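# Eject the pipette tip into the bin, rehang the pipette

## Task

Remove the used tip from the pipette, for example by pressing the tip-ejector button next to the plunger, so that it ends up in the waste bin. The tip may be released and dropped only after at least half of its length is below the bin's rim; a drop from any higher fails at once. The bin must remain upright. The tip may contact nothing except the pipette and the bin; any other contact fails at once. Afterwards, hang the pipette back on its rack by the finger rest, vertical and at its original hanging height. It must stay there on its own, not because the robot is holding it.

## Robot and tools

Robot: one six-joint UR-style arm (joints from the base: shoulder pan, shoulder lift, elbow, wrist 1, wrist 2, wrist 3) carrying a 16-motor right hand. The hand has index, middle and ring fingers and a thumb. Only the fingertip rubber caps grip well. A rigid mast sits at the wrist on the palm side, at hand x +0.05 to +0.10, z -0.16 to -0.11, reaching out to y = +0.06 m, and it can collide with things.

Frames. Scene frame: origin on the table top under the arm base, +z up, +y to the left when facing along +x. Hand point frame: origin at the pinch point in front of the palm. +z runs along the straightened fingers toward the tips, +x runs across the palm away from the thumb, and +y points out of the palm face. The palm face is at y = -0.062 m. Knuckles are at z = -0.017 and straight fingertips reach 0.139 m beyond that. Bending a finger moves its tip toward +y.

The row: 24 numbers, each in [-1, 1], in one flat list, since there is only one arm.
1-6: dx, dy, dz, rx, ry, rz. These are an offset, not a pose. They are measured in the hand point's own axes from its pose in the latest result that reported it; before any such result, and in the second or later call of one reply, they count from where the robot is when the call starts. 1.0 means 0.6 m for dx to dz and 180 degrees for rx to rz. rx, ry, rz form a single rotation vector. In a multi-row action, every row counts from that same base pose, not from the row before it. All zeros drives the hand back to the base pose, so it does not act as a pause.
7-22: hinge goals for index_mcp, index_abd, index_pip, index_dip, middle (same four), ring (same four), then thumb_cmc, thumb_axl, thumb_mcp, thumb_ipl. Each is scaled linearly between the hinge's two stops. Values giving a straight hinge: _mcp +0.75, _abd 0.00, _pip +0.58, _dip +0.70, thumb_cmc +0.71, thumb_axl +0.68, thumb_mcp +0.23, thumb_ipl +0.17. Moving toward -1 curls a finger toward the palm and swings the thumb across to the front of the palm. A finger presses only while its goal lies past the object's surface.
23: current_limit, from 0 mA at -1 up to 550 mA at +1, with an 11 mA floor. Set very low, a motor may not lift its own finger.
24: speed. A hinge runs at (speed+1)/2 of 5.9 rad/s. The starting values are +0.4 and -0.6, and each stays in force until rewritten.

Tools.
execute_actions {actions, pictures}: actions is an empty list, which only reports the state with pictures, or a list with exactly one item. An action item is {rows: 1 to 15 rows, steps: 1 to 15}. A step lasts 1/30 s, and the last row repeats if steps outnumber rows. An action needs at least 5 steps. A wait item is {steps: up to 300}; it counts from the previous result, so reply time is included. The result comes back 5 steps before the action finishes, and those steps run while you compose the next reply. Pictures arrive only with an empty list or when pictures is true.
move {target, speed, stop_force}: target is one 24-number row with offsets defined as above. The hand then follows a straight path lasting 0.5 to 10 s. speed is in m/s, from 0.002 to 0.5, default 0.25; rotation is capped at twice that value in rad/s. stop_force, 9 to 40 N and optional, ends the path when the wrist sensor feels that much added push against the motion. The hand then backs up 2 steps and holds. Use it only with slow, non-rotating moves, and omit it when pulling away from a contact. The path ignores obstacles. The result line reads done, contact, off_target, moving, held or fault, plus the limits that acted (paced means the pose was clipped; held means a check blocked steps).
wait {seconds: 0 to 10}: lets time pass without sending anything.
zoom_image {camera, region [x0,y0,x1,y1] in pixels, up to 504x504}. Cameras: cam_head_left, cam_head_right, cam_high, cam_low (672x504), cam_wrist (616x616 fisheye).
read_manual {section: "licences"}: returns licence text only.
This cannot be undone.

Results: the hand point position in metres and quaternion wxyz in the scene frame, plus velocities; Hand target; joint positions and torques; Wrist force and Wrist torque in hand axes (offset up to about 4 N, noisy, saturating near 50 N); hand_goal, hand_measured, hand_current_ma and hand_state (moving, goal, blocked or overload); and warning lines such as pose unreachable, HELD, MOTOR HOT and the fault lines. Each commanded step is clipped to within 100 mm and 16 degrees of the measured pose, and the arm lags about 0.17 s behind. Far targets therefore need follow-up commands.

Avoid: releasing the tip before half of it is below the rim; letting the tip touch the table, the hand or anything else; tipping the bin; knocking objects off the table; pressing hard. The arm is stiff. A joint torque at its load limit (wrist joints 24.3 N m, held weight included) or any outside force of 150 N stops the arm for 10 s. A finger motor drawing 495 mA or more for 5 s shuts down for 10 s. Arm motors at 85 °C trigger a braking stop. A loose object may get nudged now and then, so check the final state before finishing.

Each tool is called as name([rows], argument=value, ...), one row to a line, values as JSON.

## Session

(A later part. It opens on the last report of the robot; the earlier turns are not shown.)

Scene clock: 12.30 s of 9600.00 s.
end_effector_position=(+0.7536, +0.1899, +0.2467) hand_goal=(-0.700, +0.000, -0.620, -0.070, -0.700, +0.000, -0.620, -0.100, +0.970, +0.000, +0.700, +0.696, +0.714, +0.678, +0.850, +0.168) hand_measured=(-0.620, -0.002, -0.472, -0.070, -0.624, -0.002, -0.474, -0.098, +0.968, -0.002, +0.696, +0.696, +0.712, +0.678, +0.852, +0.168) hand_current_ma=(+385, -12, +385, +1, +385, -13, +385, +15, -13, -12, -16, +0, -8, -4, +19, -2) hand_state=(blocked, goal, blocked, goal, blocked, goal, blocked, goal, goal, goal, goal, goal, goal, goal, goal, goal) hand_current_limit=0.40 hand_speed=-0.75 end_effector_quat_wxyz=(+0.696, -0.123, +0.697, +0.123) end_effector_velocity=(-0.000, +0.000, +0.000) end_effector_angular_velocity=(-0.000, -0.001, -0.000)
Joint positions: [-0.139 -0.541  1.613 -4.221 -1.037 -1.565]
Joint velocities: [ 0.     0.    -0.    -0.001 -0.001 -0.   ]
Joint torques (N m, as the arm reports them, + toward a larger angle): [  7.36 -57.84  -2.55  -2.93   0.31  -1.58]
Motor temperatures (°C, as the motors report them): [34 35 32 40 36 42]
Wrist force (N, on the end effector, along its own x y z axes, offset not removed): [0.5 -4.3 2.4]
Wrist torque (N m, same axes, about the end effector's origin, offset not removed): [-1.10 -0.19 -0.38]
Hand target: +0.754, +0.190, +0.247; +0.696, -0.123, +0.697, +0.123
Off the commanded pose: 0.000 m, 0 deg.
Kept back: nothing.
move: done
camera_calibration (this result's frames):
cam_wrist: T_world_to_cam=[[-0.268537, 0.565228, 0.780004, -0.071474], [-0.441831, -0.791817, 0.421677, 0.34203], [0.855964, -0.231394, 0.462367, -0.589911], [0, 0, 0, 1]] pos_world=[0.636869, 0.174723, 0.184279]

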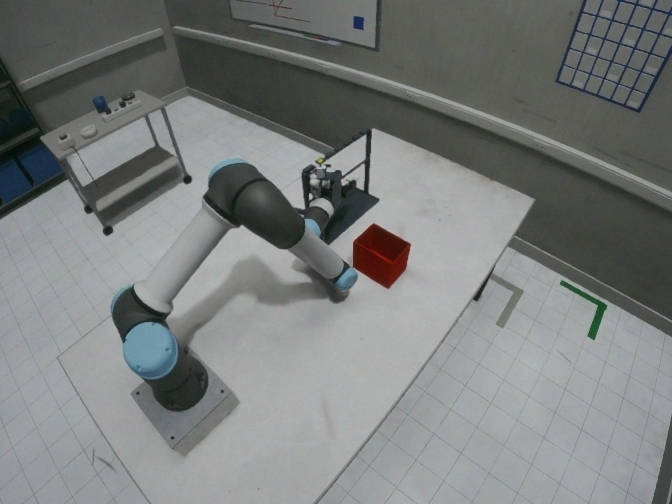

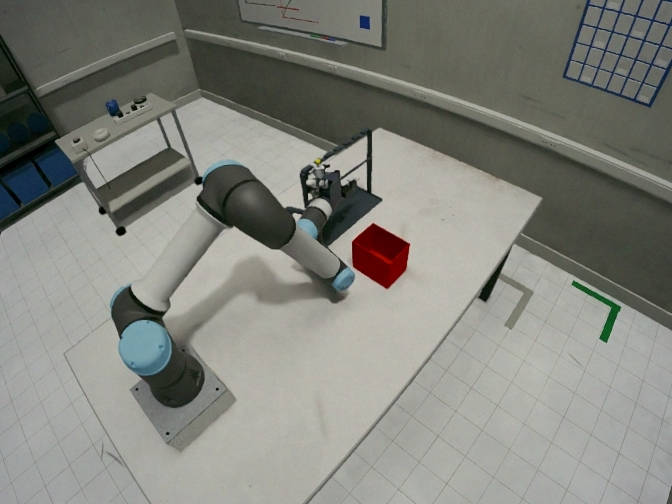

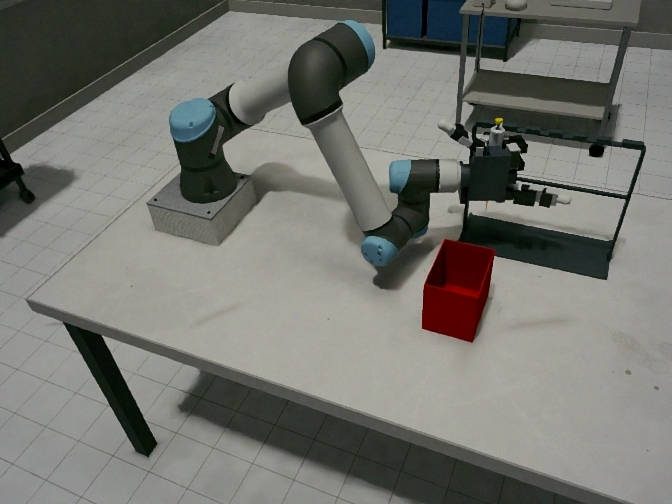

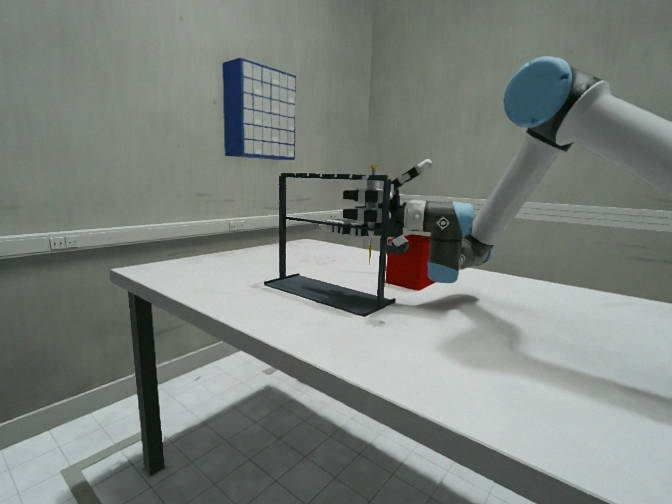

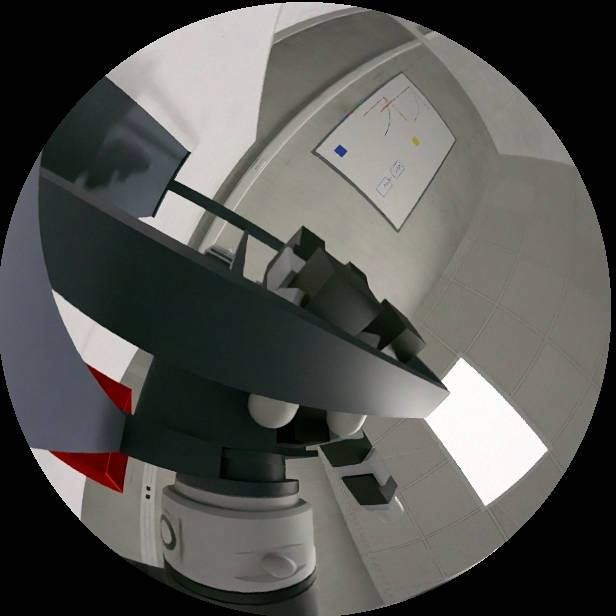

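execute_actions(actions=[])

Scene clock: 13.07 s of 9600.00 s.
end_effector_position=(+0.7536, +0.1899, +0.2467) hand_goal=(-0.700, +0.000, -0.620, -0.070, -0.700, +0.000, -0.620, -0.100, +0.970, +0.000, +0.700, +0.696, +0.714, +0.678, +0.850, +0.168) hand_measured=(-0.620, -0.002, -0.472, -0.070, -0.624, -0.002, -0.474, -0.098, +0.968, -0.002, +0.696, +0.696, +0.712, +0.678, +0.852, +0.168) hand_current_ma=(+385, -12, +385, +1, +385, -13, +385, +15, -13, -12, -16, +0, -8, -4, +19, -2) hand_state=(blocked, goal, blocked, goal, blocked, goal, blocked, goal, goal, goal, goal, goal, goal, goal, goal, goal) hand_current_limit=0.40 hand_speed=-0.75 end_effector_quat_wxyz=(+0.696, -0.123, +0.697, +0.123) end_effector_velocity=(-0.000, +0.000, -0.000) end_effector_angular_velocity=(+0.000, +0.001, +0.001)
Joint positions: [-0.139 -0.541  1.613 -4.221 -1.037 -1.565]
Joint velocities: [0.    0.    0.    0.001 0.    0.   ]
Joint torques (N m, as the arm reports them, + toward a larger angle): [  7.11 -56.97  -2.77  -2.88   0.32  -1.27]
Motor temperatures (°C, as the motors report them): [34 35 32 40 36 42]
Wrist force (N, on the end effector, along its own x y z axes, offset not removed): [-1.2 0.0 1.4]
Wrist torque (N m, same axes, about the end effector's origin, offset not removed): [-0.10 0.07 -0.44]
Hand target: +0.754, +0.190, +0.247; +0.696, -0.123, +0.697, +0.123
Off the commanded pose: 0.000 m, 0 deg.
Kept back: nothing.
Steps of this call (steps 1 to 23: nothing new was sent). Readings (end_effector_position | what the end effector reports):
1: (+0.7536, +0.1899, +0.2467) | hand_goal=(-0.700, +0.000, -0.620, -0.070, -0.700, +0.000, -0.620, -0.100, +0.970, +0.000, +0.700, +0.696, +0.714, +0.678, +0.850, +0.168) hand_measured=(-0.620, -0.002, -0.472, -0.070, -0.624, -0.002, -0.474, -0.098, +0.968, -0.002, +0.696, +0.696, +0.712, +0.678, +0.852, +0.168) hand_current_ma=(+385, -12, +385, +1, +385, -13, +385, +15, -13, -12, -16, +0, -8, -4, +19, -2) hand_state=(blocked, goal, blocked, goal, blocked, goal, blocked, goal, goal, goal, goal, goal, goal, goal, goal, goal) hand_current_limit=0.40 hand_speed=-0.75
2: (+0.7536, +0.1899, +0.2467) | hand_goal=(-0.700, +0.000, -0.620, -0.070, -0.700, +0.000, -0.620, -0.100, +0.970, +0.000, +0.700, +0.696, +0.714, +0.678, +0.850, +0.168) hand_measured=(-0.620, -0.002, -0.472, -0.070, -0.624, -0.002, -0.474, -0.098, +0.968, -0.002, +0.696, +0.696, +0.712, +0.678, +0.852, +0.168) hand_current_ma=(+385, -12, +385, +1, +385, -13, +385, +15, -13, -12, -16, +0, -8, -4, +19, -2) hand_state=(blocked, goal, blocked, goal, blocked, goal, blocked, goal, goal, goal, goal, goal, goal, goal, goal, goal) hand_current_limit=0.40 hand_speed=-0.75
4: (+0.7536, +0.1899, +0.2467) | hand_goal=(-0.700, +0.000, -0.620, -0.070, -0.700, +0.000, -0.620, -0.100, +0.970, +0.000, +0.700, +0.696, +0.714, +0.678, +0.850, +0.168) hand_measured=(-0.620, -0.002, -0.472, -0.070, -0.624, -0.002, -0.474, -0.098, +0.968, -0.002, +0.696, +0.696, +0.712, +0.678, +0.852, +0.168) hand_current_ma=(+385, -12, +385, +1, +385, -13, +385, +15, -13, -12, -16, +0, -8, -4, +19, -2) hand_state=(blocked, goal, blocked, goal, blocked, goal, blocked, goal, goal, goal, goal, goal, goal, goal, goal, goal) hand_current_limit=0.40 hand_speed=-0.75
8: (+0.7536, +0.1899, +0.2467) | hand_goal=(-0.700, +0.000, -0.620, -0.070, -0.700, +0.000, -0.620, -0.100, +0.970, +0.000, +0.700, +0.696, +0.714, +0.678, +0.850, +0.168) hand_measured=(-0.620, -0.002, -0.472, -0.070, -0.624, -0.002, -0.474, -0.098, +0.968, -0.002, +0.696, +0.696, +0.712, +0.678, +0.852, +0.168) hand_current_ma=(+385, -12, +385, +1, +385, -13, +385, +15, -13, -12, -16, +0, -8, -4, +19, -2) hand_state=(blocked, goal, blocked, goal, blocked, goal, blocked, goal, goal, goal, goal, goal, goal, goal, goal, goal) hand_current_limit=0.40 hand_speed=-0.75
23: the state above
camera_calibration (this result's frames):
cam_wrist: T_world_to_cam=[[-0.268537, 0.565228, 0.780003, -0.0714739], [-0.441831, -0.791817, 0.421677, 0.34203], [0.855964, -0.231394, 0.462367, -0.589911], [0, 0, 0, 1]] pos_world=[0.636869, 0.174723, 0.184279]

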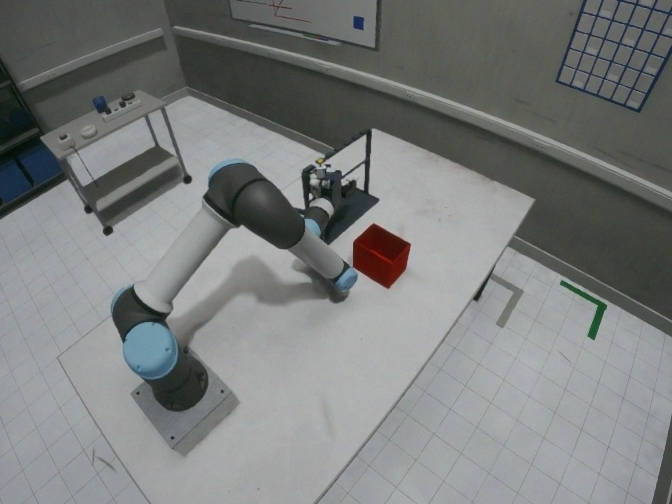

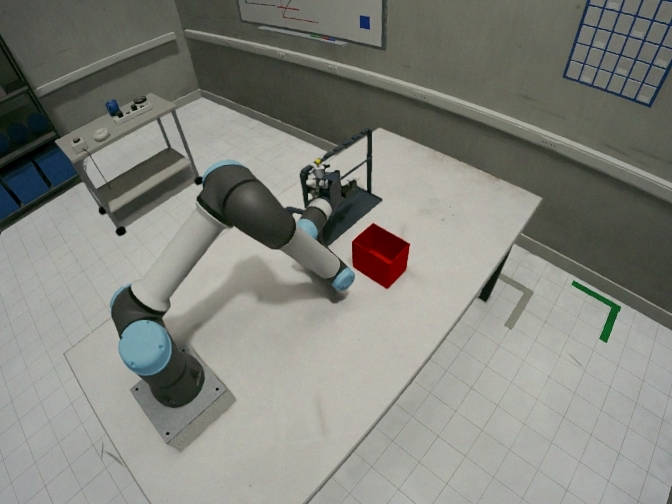

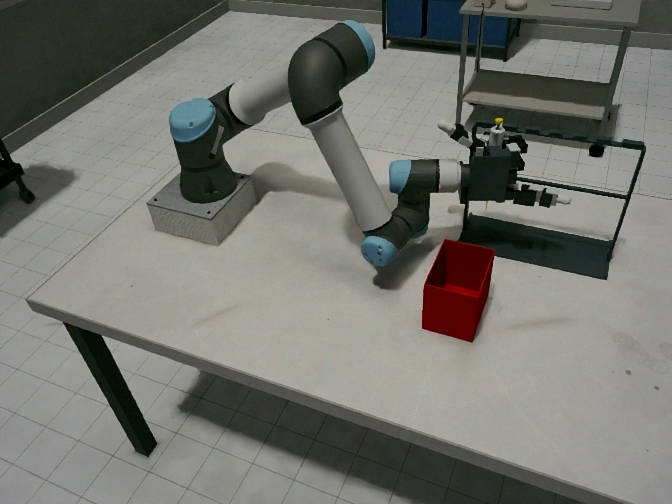

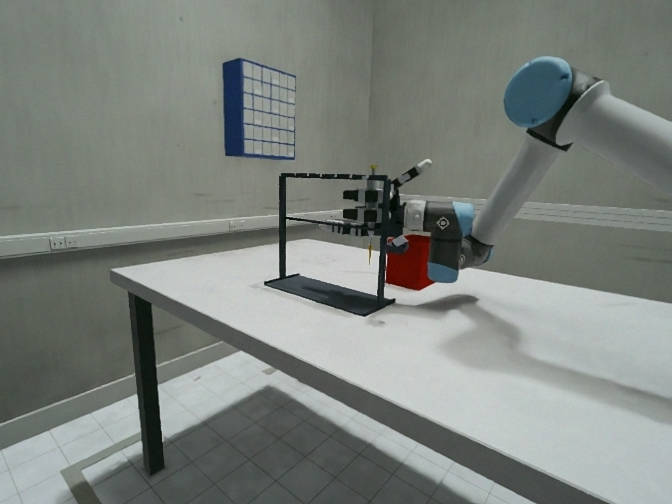

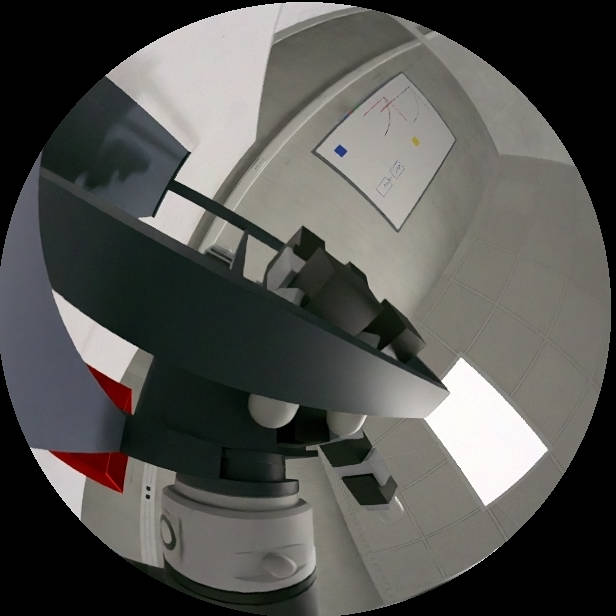

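move(target=[-0.023,0,0,0,0,0, -0.70,0,-0.62,-0.07, -0.70,0,-0.62,-0.1, 0.97,0,0.7,0.696, 0.714,0.678,0.85,0.168, 0.4,-0.75], speed=0.015)

zoom_image(camera="cam_low", region=[320, 150, 440, 280])

Scene clock: 14.47 s of 9600.00 s.
end_effector_position=(+0.7536, +0.1899, +0.2603) hand_goal=(-0.700, +0.000, -0.620, -0.070, -0.700, +0.000, -0.620, -0.100, +0.970, +0.000, +0.700, +0.696, +0.714, +0.678, +0.850, +0.168) hand_measured=(-0.620, -0.002, -0.472, -0.070, -0.624, -0.002, -0.474, -0.098, +0.968, -0.002, +0.696, +0.696, +0.712, +0.678, +0.852, +0.168) hand_current_ma=(+385, -12, +385, +1, +385, -13, +385, +15, -13, -12, -16, +0, -8, -4, +19, -2) hand_state=(blocked, goal, blocked, goal, blocked, goal, blocked, goal, goal, goal, goal, goal, goal, goal, goal, goal) hand_current_limit=0.40 hand_speed=-0.75 end_effector_quat_wxyz=(+0.696, -0.123, +0.697, +0.123) end_effector_velocity=(+0.000, -0.001, +0.002) end_effector_angular_velocity=(+0.000, +0.001, -0.001)
Joint positions: [-0.139 -0.569  1.623 -4.203 -1.037 -1.565]
Joint velocities: [-0.001 -0.004  0.002  0.004  0.     0.   ]
Joint torques (N m, as the arm reports them, + toward a larger angle): [-12.44 -59.84  -2.39  -0.01   1.39   0.89]
Motor temperatures (°C, as the motors report them): [34 35 32 40 36 42]
Wrist force (N, on the end effector, along its own x y z axes, offset not removed): [1.5 -0.8 0.7]
Wrist torque (N m, same axes, about the end effector's origin, offset not removed): [-0.21 -0.30 -0.42]
Hand target: +0.754, +0.190, +0.261; +0.696, -0.123, +0.697, +0.123
Off the commanded pose: 0.000 m, 0 deg.
Kept back: nothing.
move: done
camera_calibration (this result's frames):
cam_wrist: T_world_to_cam=[[-0.268567, 0.565221, 0.779998, -0.0820908], [-0.441811, -0.791831, 0.421672, 0.336315], [0.855964, -0.231364, 0.462381, -0.596208], [0, 0, 0, 1]] pos_world=[0.636874, 0.174763, 0.197891]

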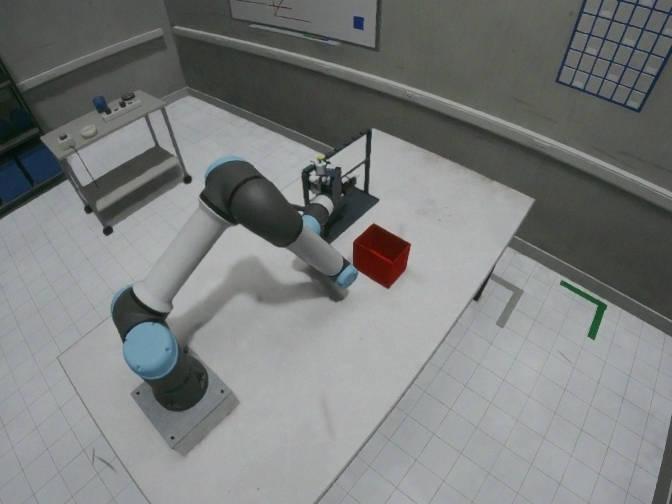

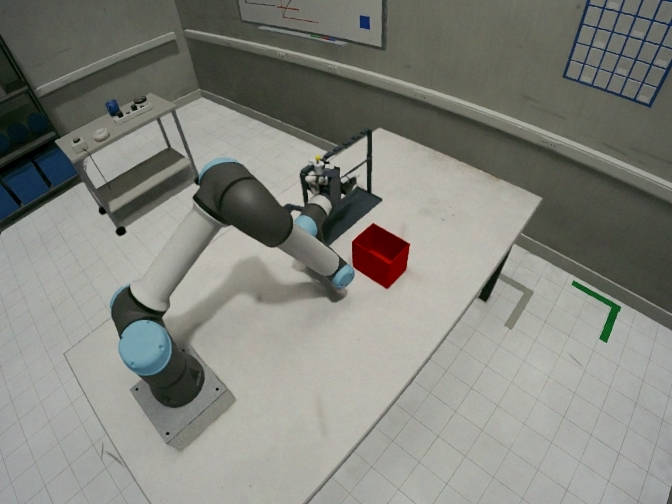

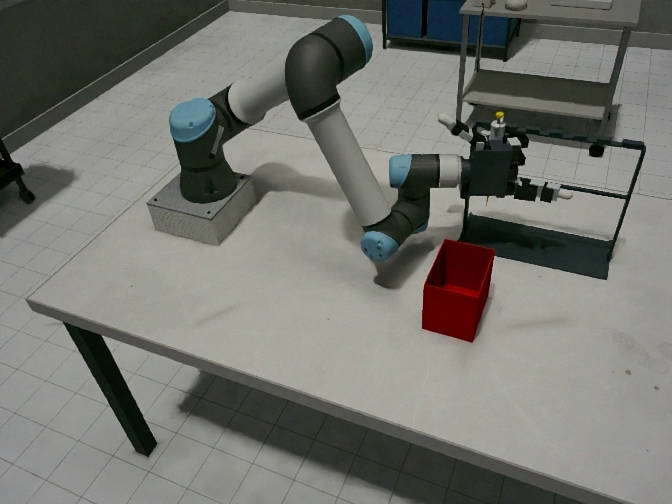

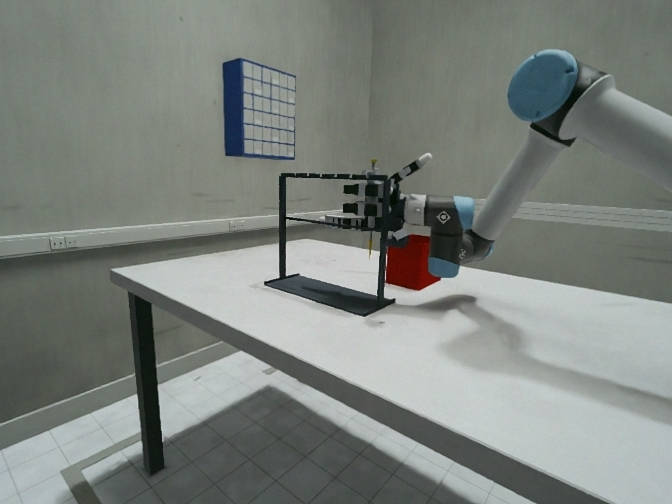

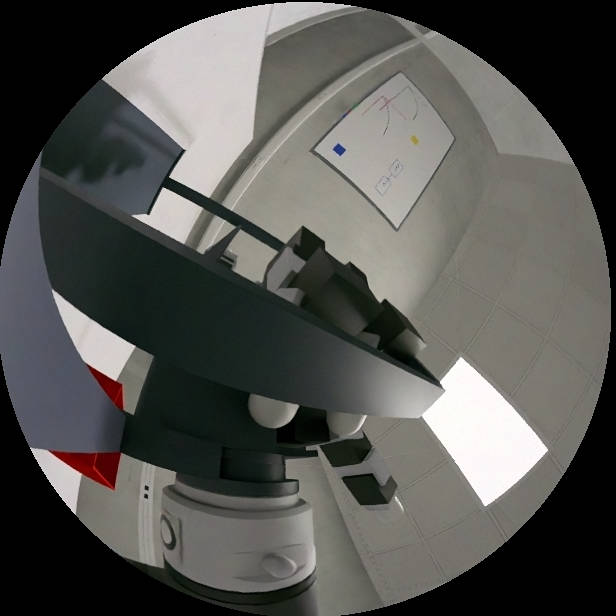

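Region (320, 150, 440, 280) of cam_low's 672x504 image, scaled by 3.877, with more detail than that image has; it fills the left 465 columns of this view, and the rest is white.

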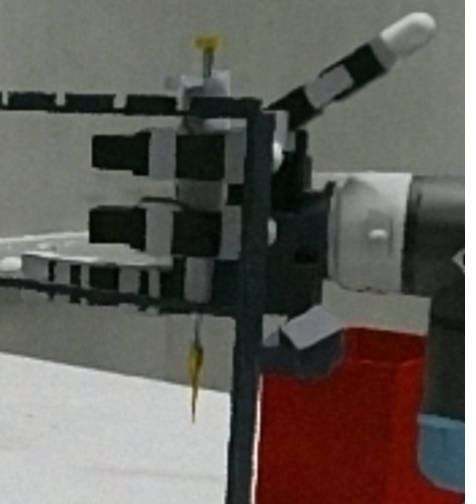

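move(target=[0,-0.172,-0.0627,0,0,0, -0.70,0,-0.62,-0.07, -0.70,0,-0.62,-0.1, 0.97,0,0.7,0.696, 0.714,0.678,0.85,0.168, 0.4,-0.75], speed=0.06)

Scene clock: 16.93 s of 9600.00 s.
end_effector_position=(+0.7536, +0.0803, +0.2606) hand_goal=(-0.700, +0.000, -0.620, -0.070, -0.700, +0.000, -0.620, -0.100, +0.970, +0.000, +0.700, +0.696, +0.714, +0.678, +0.850, +0.168) hand_measured=(-0.620, -0.002, -0.472, -0.070, -0.624, -0.002, -0.474, -0.098, +0.968, -0.002, +0.696, +0.696, +0.712, +0.678, +0.852, +0.168) hand_current_ma=(+385, -12, +385, +1, +385, -13, +385, +15, -12, -12, -16, +0, -7, -4, +19, -2) hand_state=(blocked, goal, blocked, goal, blocked, goal, blocked, goal, goal, goal, goal, goal, goal, goal, goal, goal) hand_current_limit=0.40 hand_speed=-0.75 end_effector_quat_wxyz=(+0.696, -0.123, +0.697, +0.123) end_effector_velocity=(-0.000, -0.001, -0.000) end_effector_angular_velocity=(+0.001, +0.002, +0.001)
Joint positions: [-0.33  -0.562  1.607 -4.194 -0.846 -1.563]
Joint velocities: [-0.003  0.     0.     0.001  0.004  0.   ]
Joint torques (N m, as the arm reports them, + toward a larger angle): [-11.35 -42.16 -19.25   0.23   1.54   1.57]
Motor temperatures (°C, as the motors report them): [34 36 32 40 36 42]
Wrist force (N, on the end effector, along its own x y z axes, offset not removed): [-0.1 2.8 6.6]
Wrist torque (N m, same axes, about the end effector's origin, offset not removed): [-0.10 -0.23 -0.27]
Hand target: +0.754, +0.080, +0.261; +0.696, -0.123, +0.697, +0.123
Off the commanded pose: 0.000 m, 0 deg.
Kept back: nothing.
move: done
camera_calibration (this result's frames):
cam_wrist: T_world_to_cam=[[-0.268645, 0.564921, 0.780188, -0.0202757], [-0.441867, -0.791989, 0.421317, 0.249545], [0.855911, -0.231554, 0.462384, -0.621659], [0, 0, 0, 1]] pos_world=[0.636903, 0.0651429, 0.198127]

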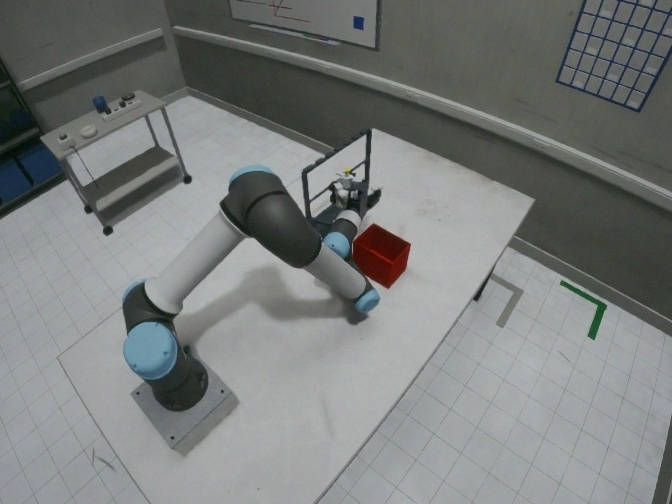

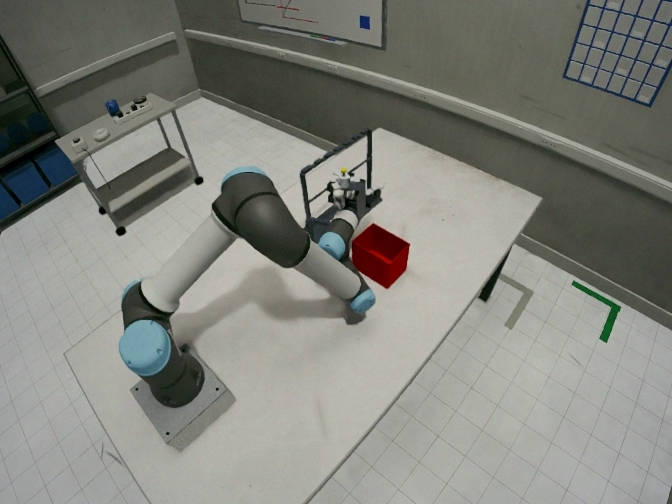

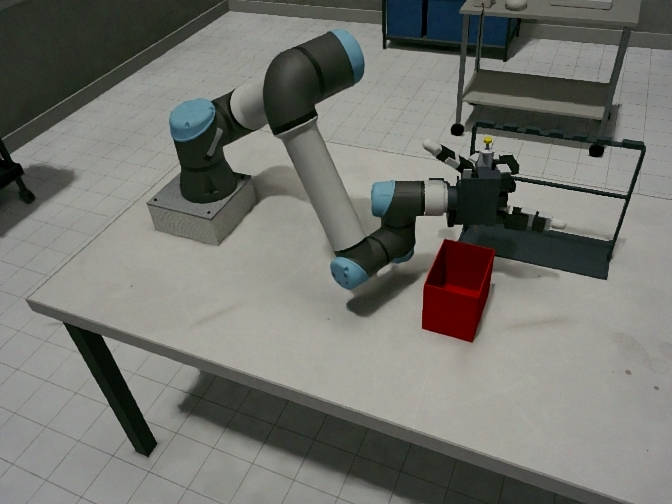

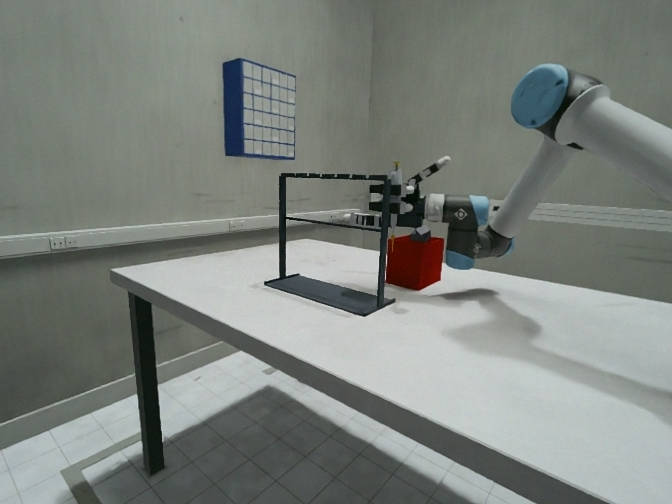

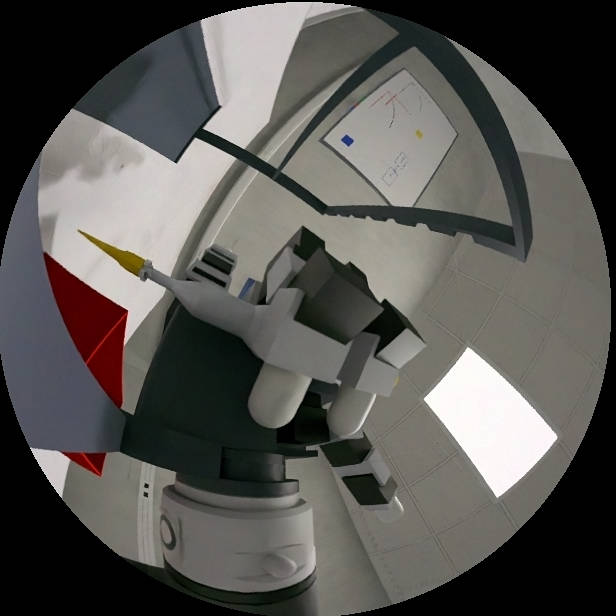

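move(target=[-0.0823,-0.0953,-0.0322,0.111,0,0, -0.70,0,-0.62,-0.07, -0.70,0,-0.62,-0.1, 0.97,0,0.7,0.696, 0.714,0.64,0.30,-0.70, 0.4,-0.6], speed=0.12)

move(target=[0.0167,-0.178,0,0,0,0, -0.70,0,-0.62,-0.07, -0.70,0,-0.62,-0.1, 0.97,0,0.7,0.696, 0.714,0.64,0.30,-0.70, 0.4,-0.6], speed=0.12)

Scene clock: 19.40 s of 9600.00 s.
end_effector_position=(+0.7551, +0.0202, +0.3099) hand_goal=(-0.700, +0.000, -0.620, -0.070, -0.700, +0.000, -0.620, -0.100, +0.970, +0.000, +0.700, +0.696, +0.714, +0.640, +0.300, -0.700) hand_measured=(-0.620, -0.002, -0.472, -0.068, -0.624, -0.004, -0.474, -0.098, +0.968, -0.002, +0.696, +0.696, +0.714, +0.644, +0.300, -0.700) hand_current_ma=(+385, -12, +385, +8, +385, -14, +385, +15, -12, -12, -16, +0, -1, +29, +6, +3) hand_state=(blocked, goal, blocked, goal, blocked, goal, blocked, goal, goal, goal, goal, goal, goal, goal, goal, goal) hand_current_limit=0.40 hand_speed=-0.60 end_effector_quat_wxyz=(+0.707, -0.001, +0.708, +0.001) end_effector_velocity=(+0.000, -0.002, +0.002) end_effector_angular_velocity=(-0.000, -0.001, -0.009)
Joint positions: [-0.337 -0.716  1.777 -4.209 -1.187 -1.564]
Joint velocities: [ 0.001 -0.004  0.002  0.001 -0.01  -0.   ]
Joint torques (N m, as the arm reports them, + toward a larger angle): [ 10.92 -55.57  -1.61  -0.3   -1.41  -1.51]
Motor temperatures (°C, as the motors report them): [34 36 32 40 36 42]
Wrist force (N, on the end effector, along its own x y z axes, offset not removed): [-0.5 -2.6 3.8]
Wrist torque (N m, same axes, about the end effector's origin, offset not removed): [-0.83 -0.14 -0.42]
Hand target: +0.755, +0.020, +0.310; +0.707, -0.001, +0.708, +0.001
Off the commanded pose: 0.000 m, 0 deg.
Kept back: nothing.
move: done
camera_calibration (this result's frames):
cam_wrist: T_world_to_cam=[[-0.0601775, 0.623095, 0.779828, -0.182831], [-0.685463, -0.593708, 0.421487, 0.361732], [0.725616, -0.509179, 0.462837, -0.5558], [0, 0, 0, 1]] pos_world=[0.640249, 0.0456828, 0.247356]

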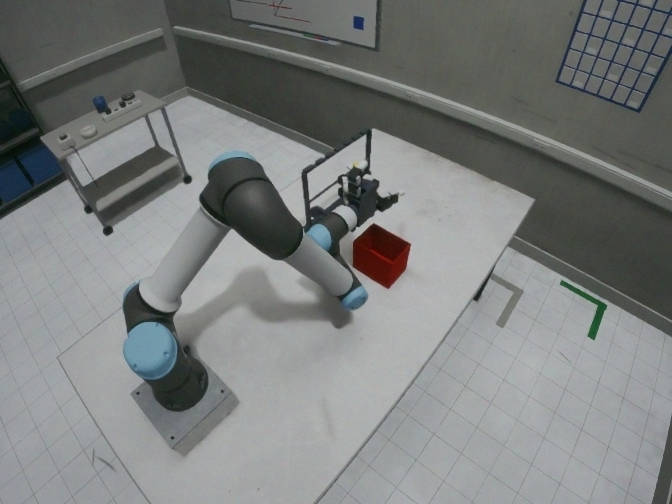

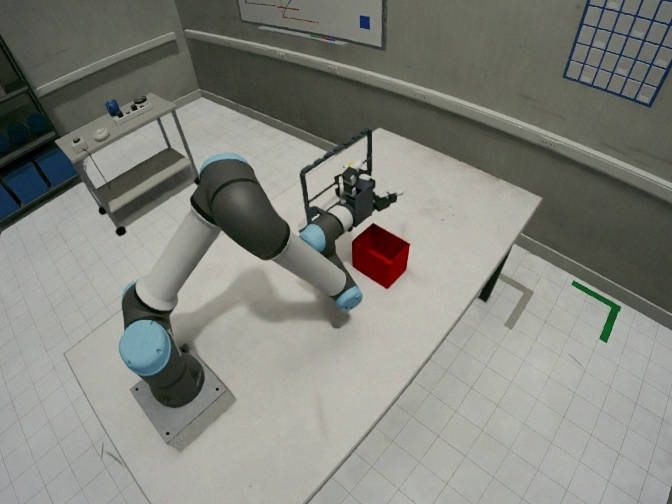

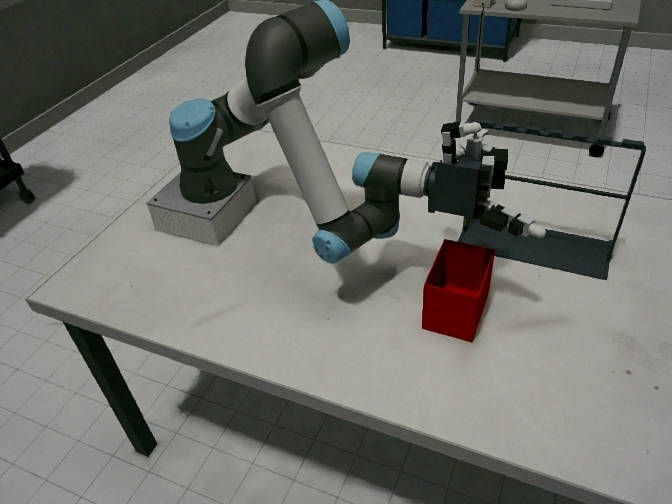

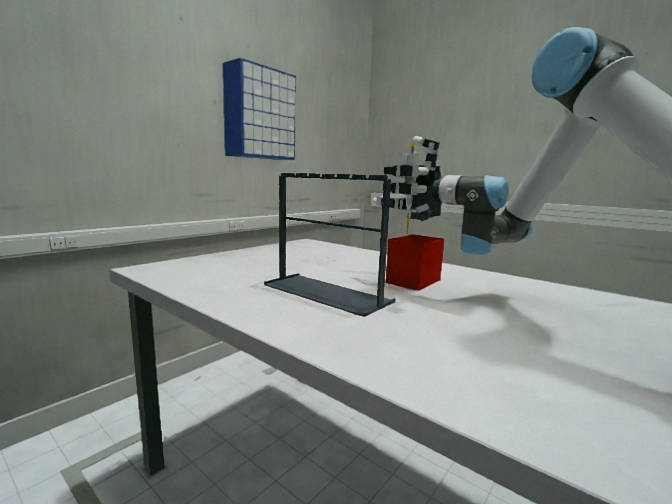

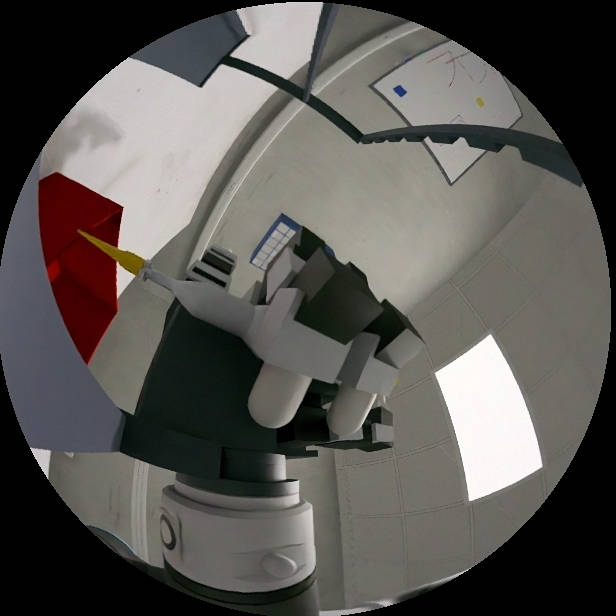

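Scene clock: 20.77 s of 9600.00 s.
end_effector_position=(+0.7553, -0.0864, +0.3001) hand_goal=(-0.700, +0.000, -0.620, -0.070, -0.700, +0.000, -0.620, -0.100, +0.970, +0.000, +0.700, +0.696, +0.714, +0.640, +0.300, -0.700) hand_measured=(-0.620, -0.002, -0.472, -0.068, -0.624, -0.004, -0.474, -0.098, +0.968, -0.002, +0.696, +0.696, +0.714, +0.644, +0.300, -0.700) hand_current_ma=(+385, -12, +385, +9, +385, -14, +385, +15, -11, -12, -15, +0, +0, +28, +6, +3) hand_state=(blocked, goal, blocked, goal, blocked, goal, blocked, goal, goal, goal, goal, goal, goal, goal, goal, goal) hand_current_limit=0.40 hand_speed=-0.60 end_effector_quat_wxyz=(+0.707, -0.001, +0.708, +0.001) end_effector_velocity=(-0.000, -0.002, -0.000) end_effector_angular_velocity=(-0.000, -0.001, +0.002)
Joint positions: [-0.518 -0.665  1.694 -4.177 -1.006 -1.563]
Joint velocities: [-0.003  0.002 -0.003  0.     0.006  0.   ]
Joint torques (N m, as the arm reports them, + toward a larger angle): [-12.81 -39.83 -18.85  -0.07   1.31   1.45]
Motor temperatures (°C, as the motors report them): [34 36 32 40 36 42]
Wrist force (N, on the end effector, along its own x y z axes, offset not removed): [-1.5 -2.0 -1.7]
Wrist torque (N m, same axes, about the end effector's origin, offset not removed): [-0.18 0.17 -0.38]
Hand target: +0.755, -0.087, +0.300; +0.707, -0.001, +0.708, +0.001
Off the commanded pose: 0.000 m, 0 deg.
Kept back: nothing.
move: done
camera_calibration (this result's frames):
cam_wrist: T_world_to_cam=[[-0.0602877, 0.62283, 0.780031, -0.108772], [-0.685555, -0.593829, 0.421168, 0.302862], [0.725521, -0.509363, 0.462784, -0.605606], [0, 0, 0, 1]] pos_world=[0.640451, -0.0608789, 0.237555]

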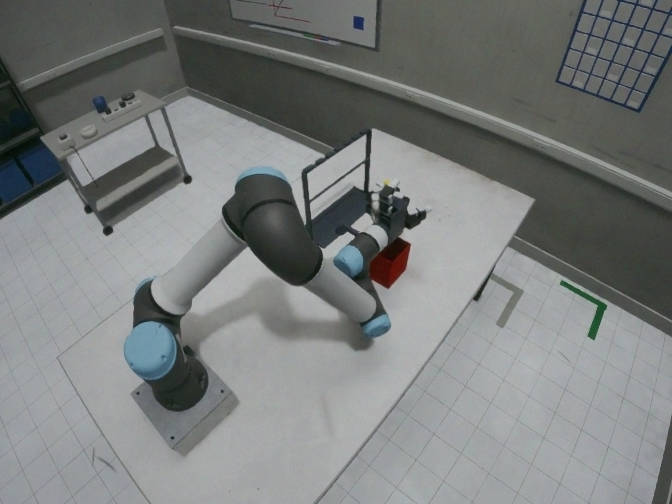

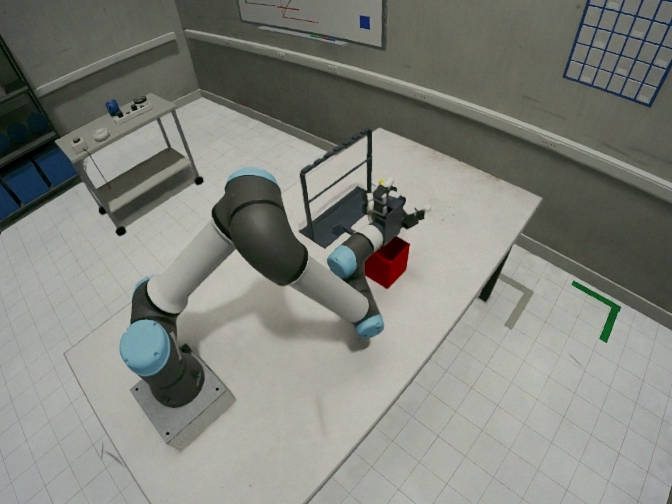

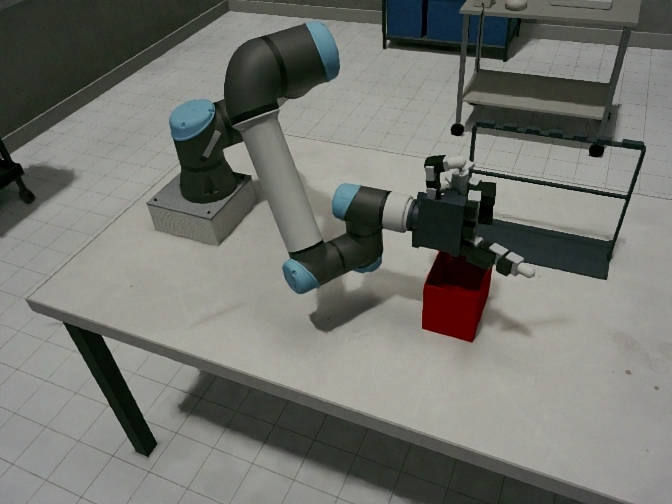

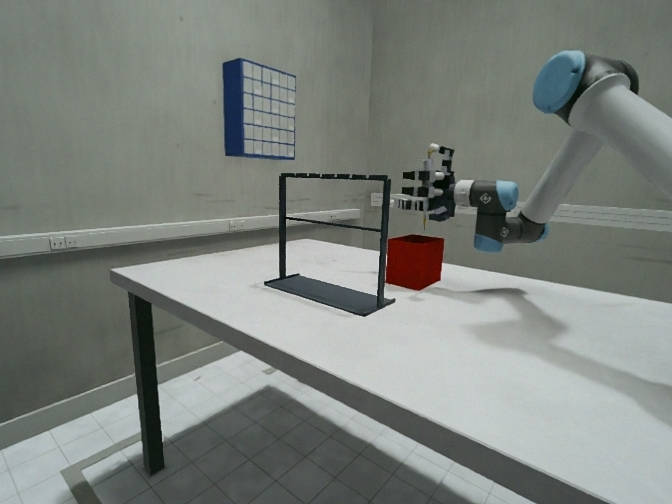

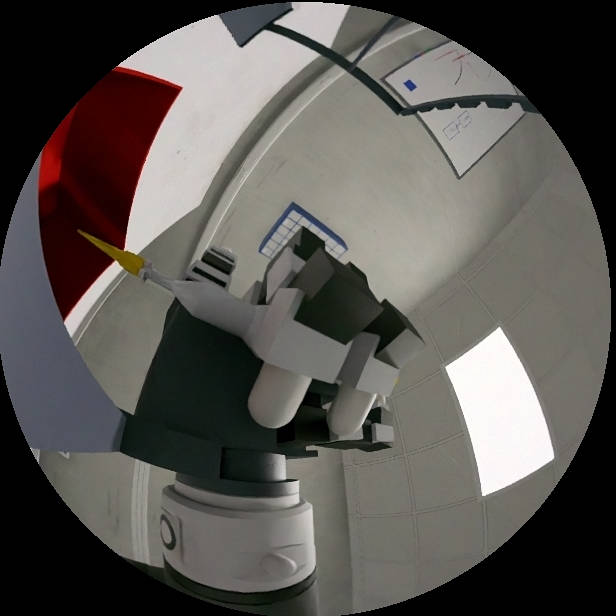

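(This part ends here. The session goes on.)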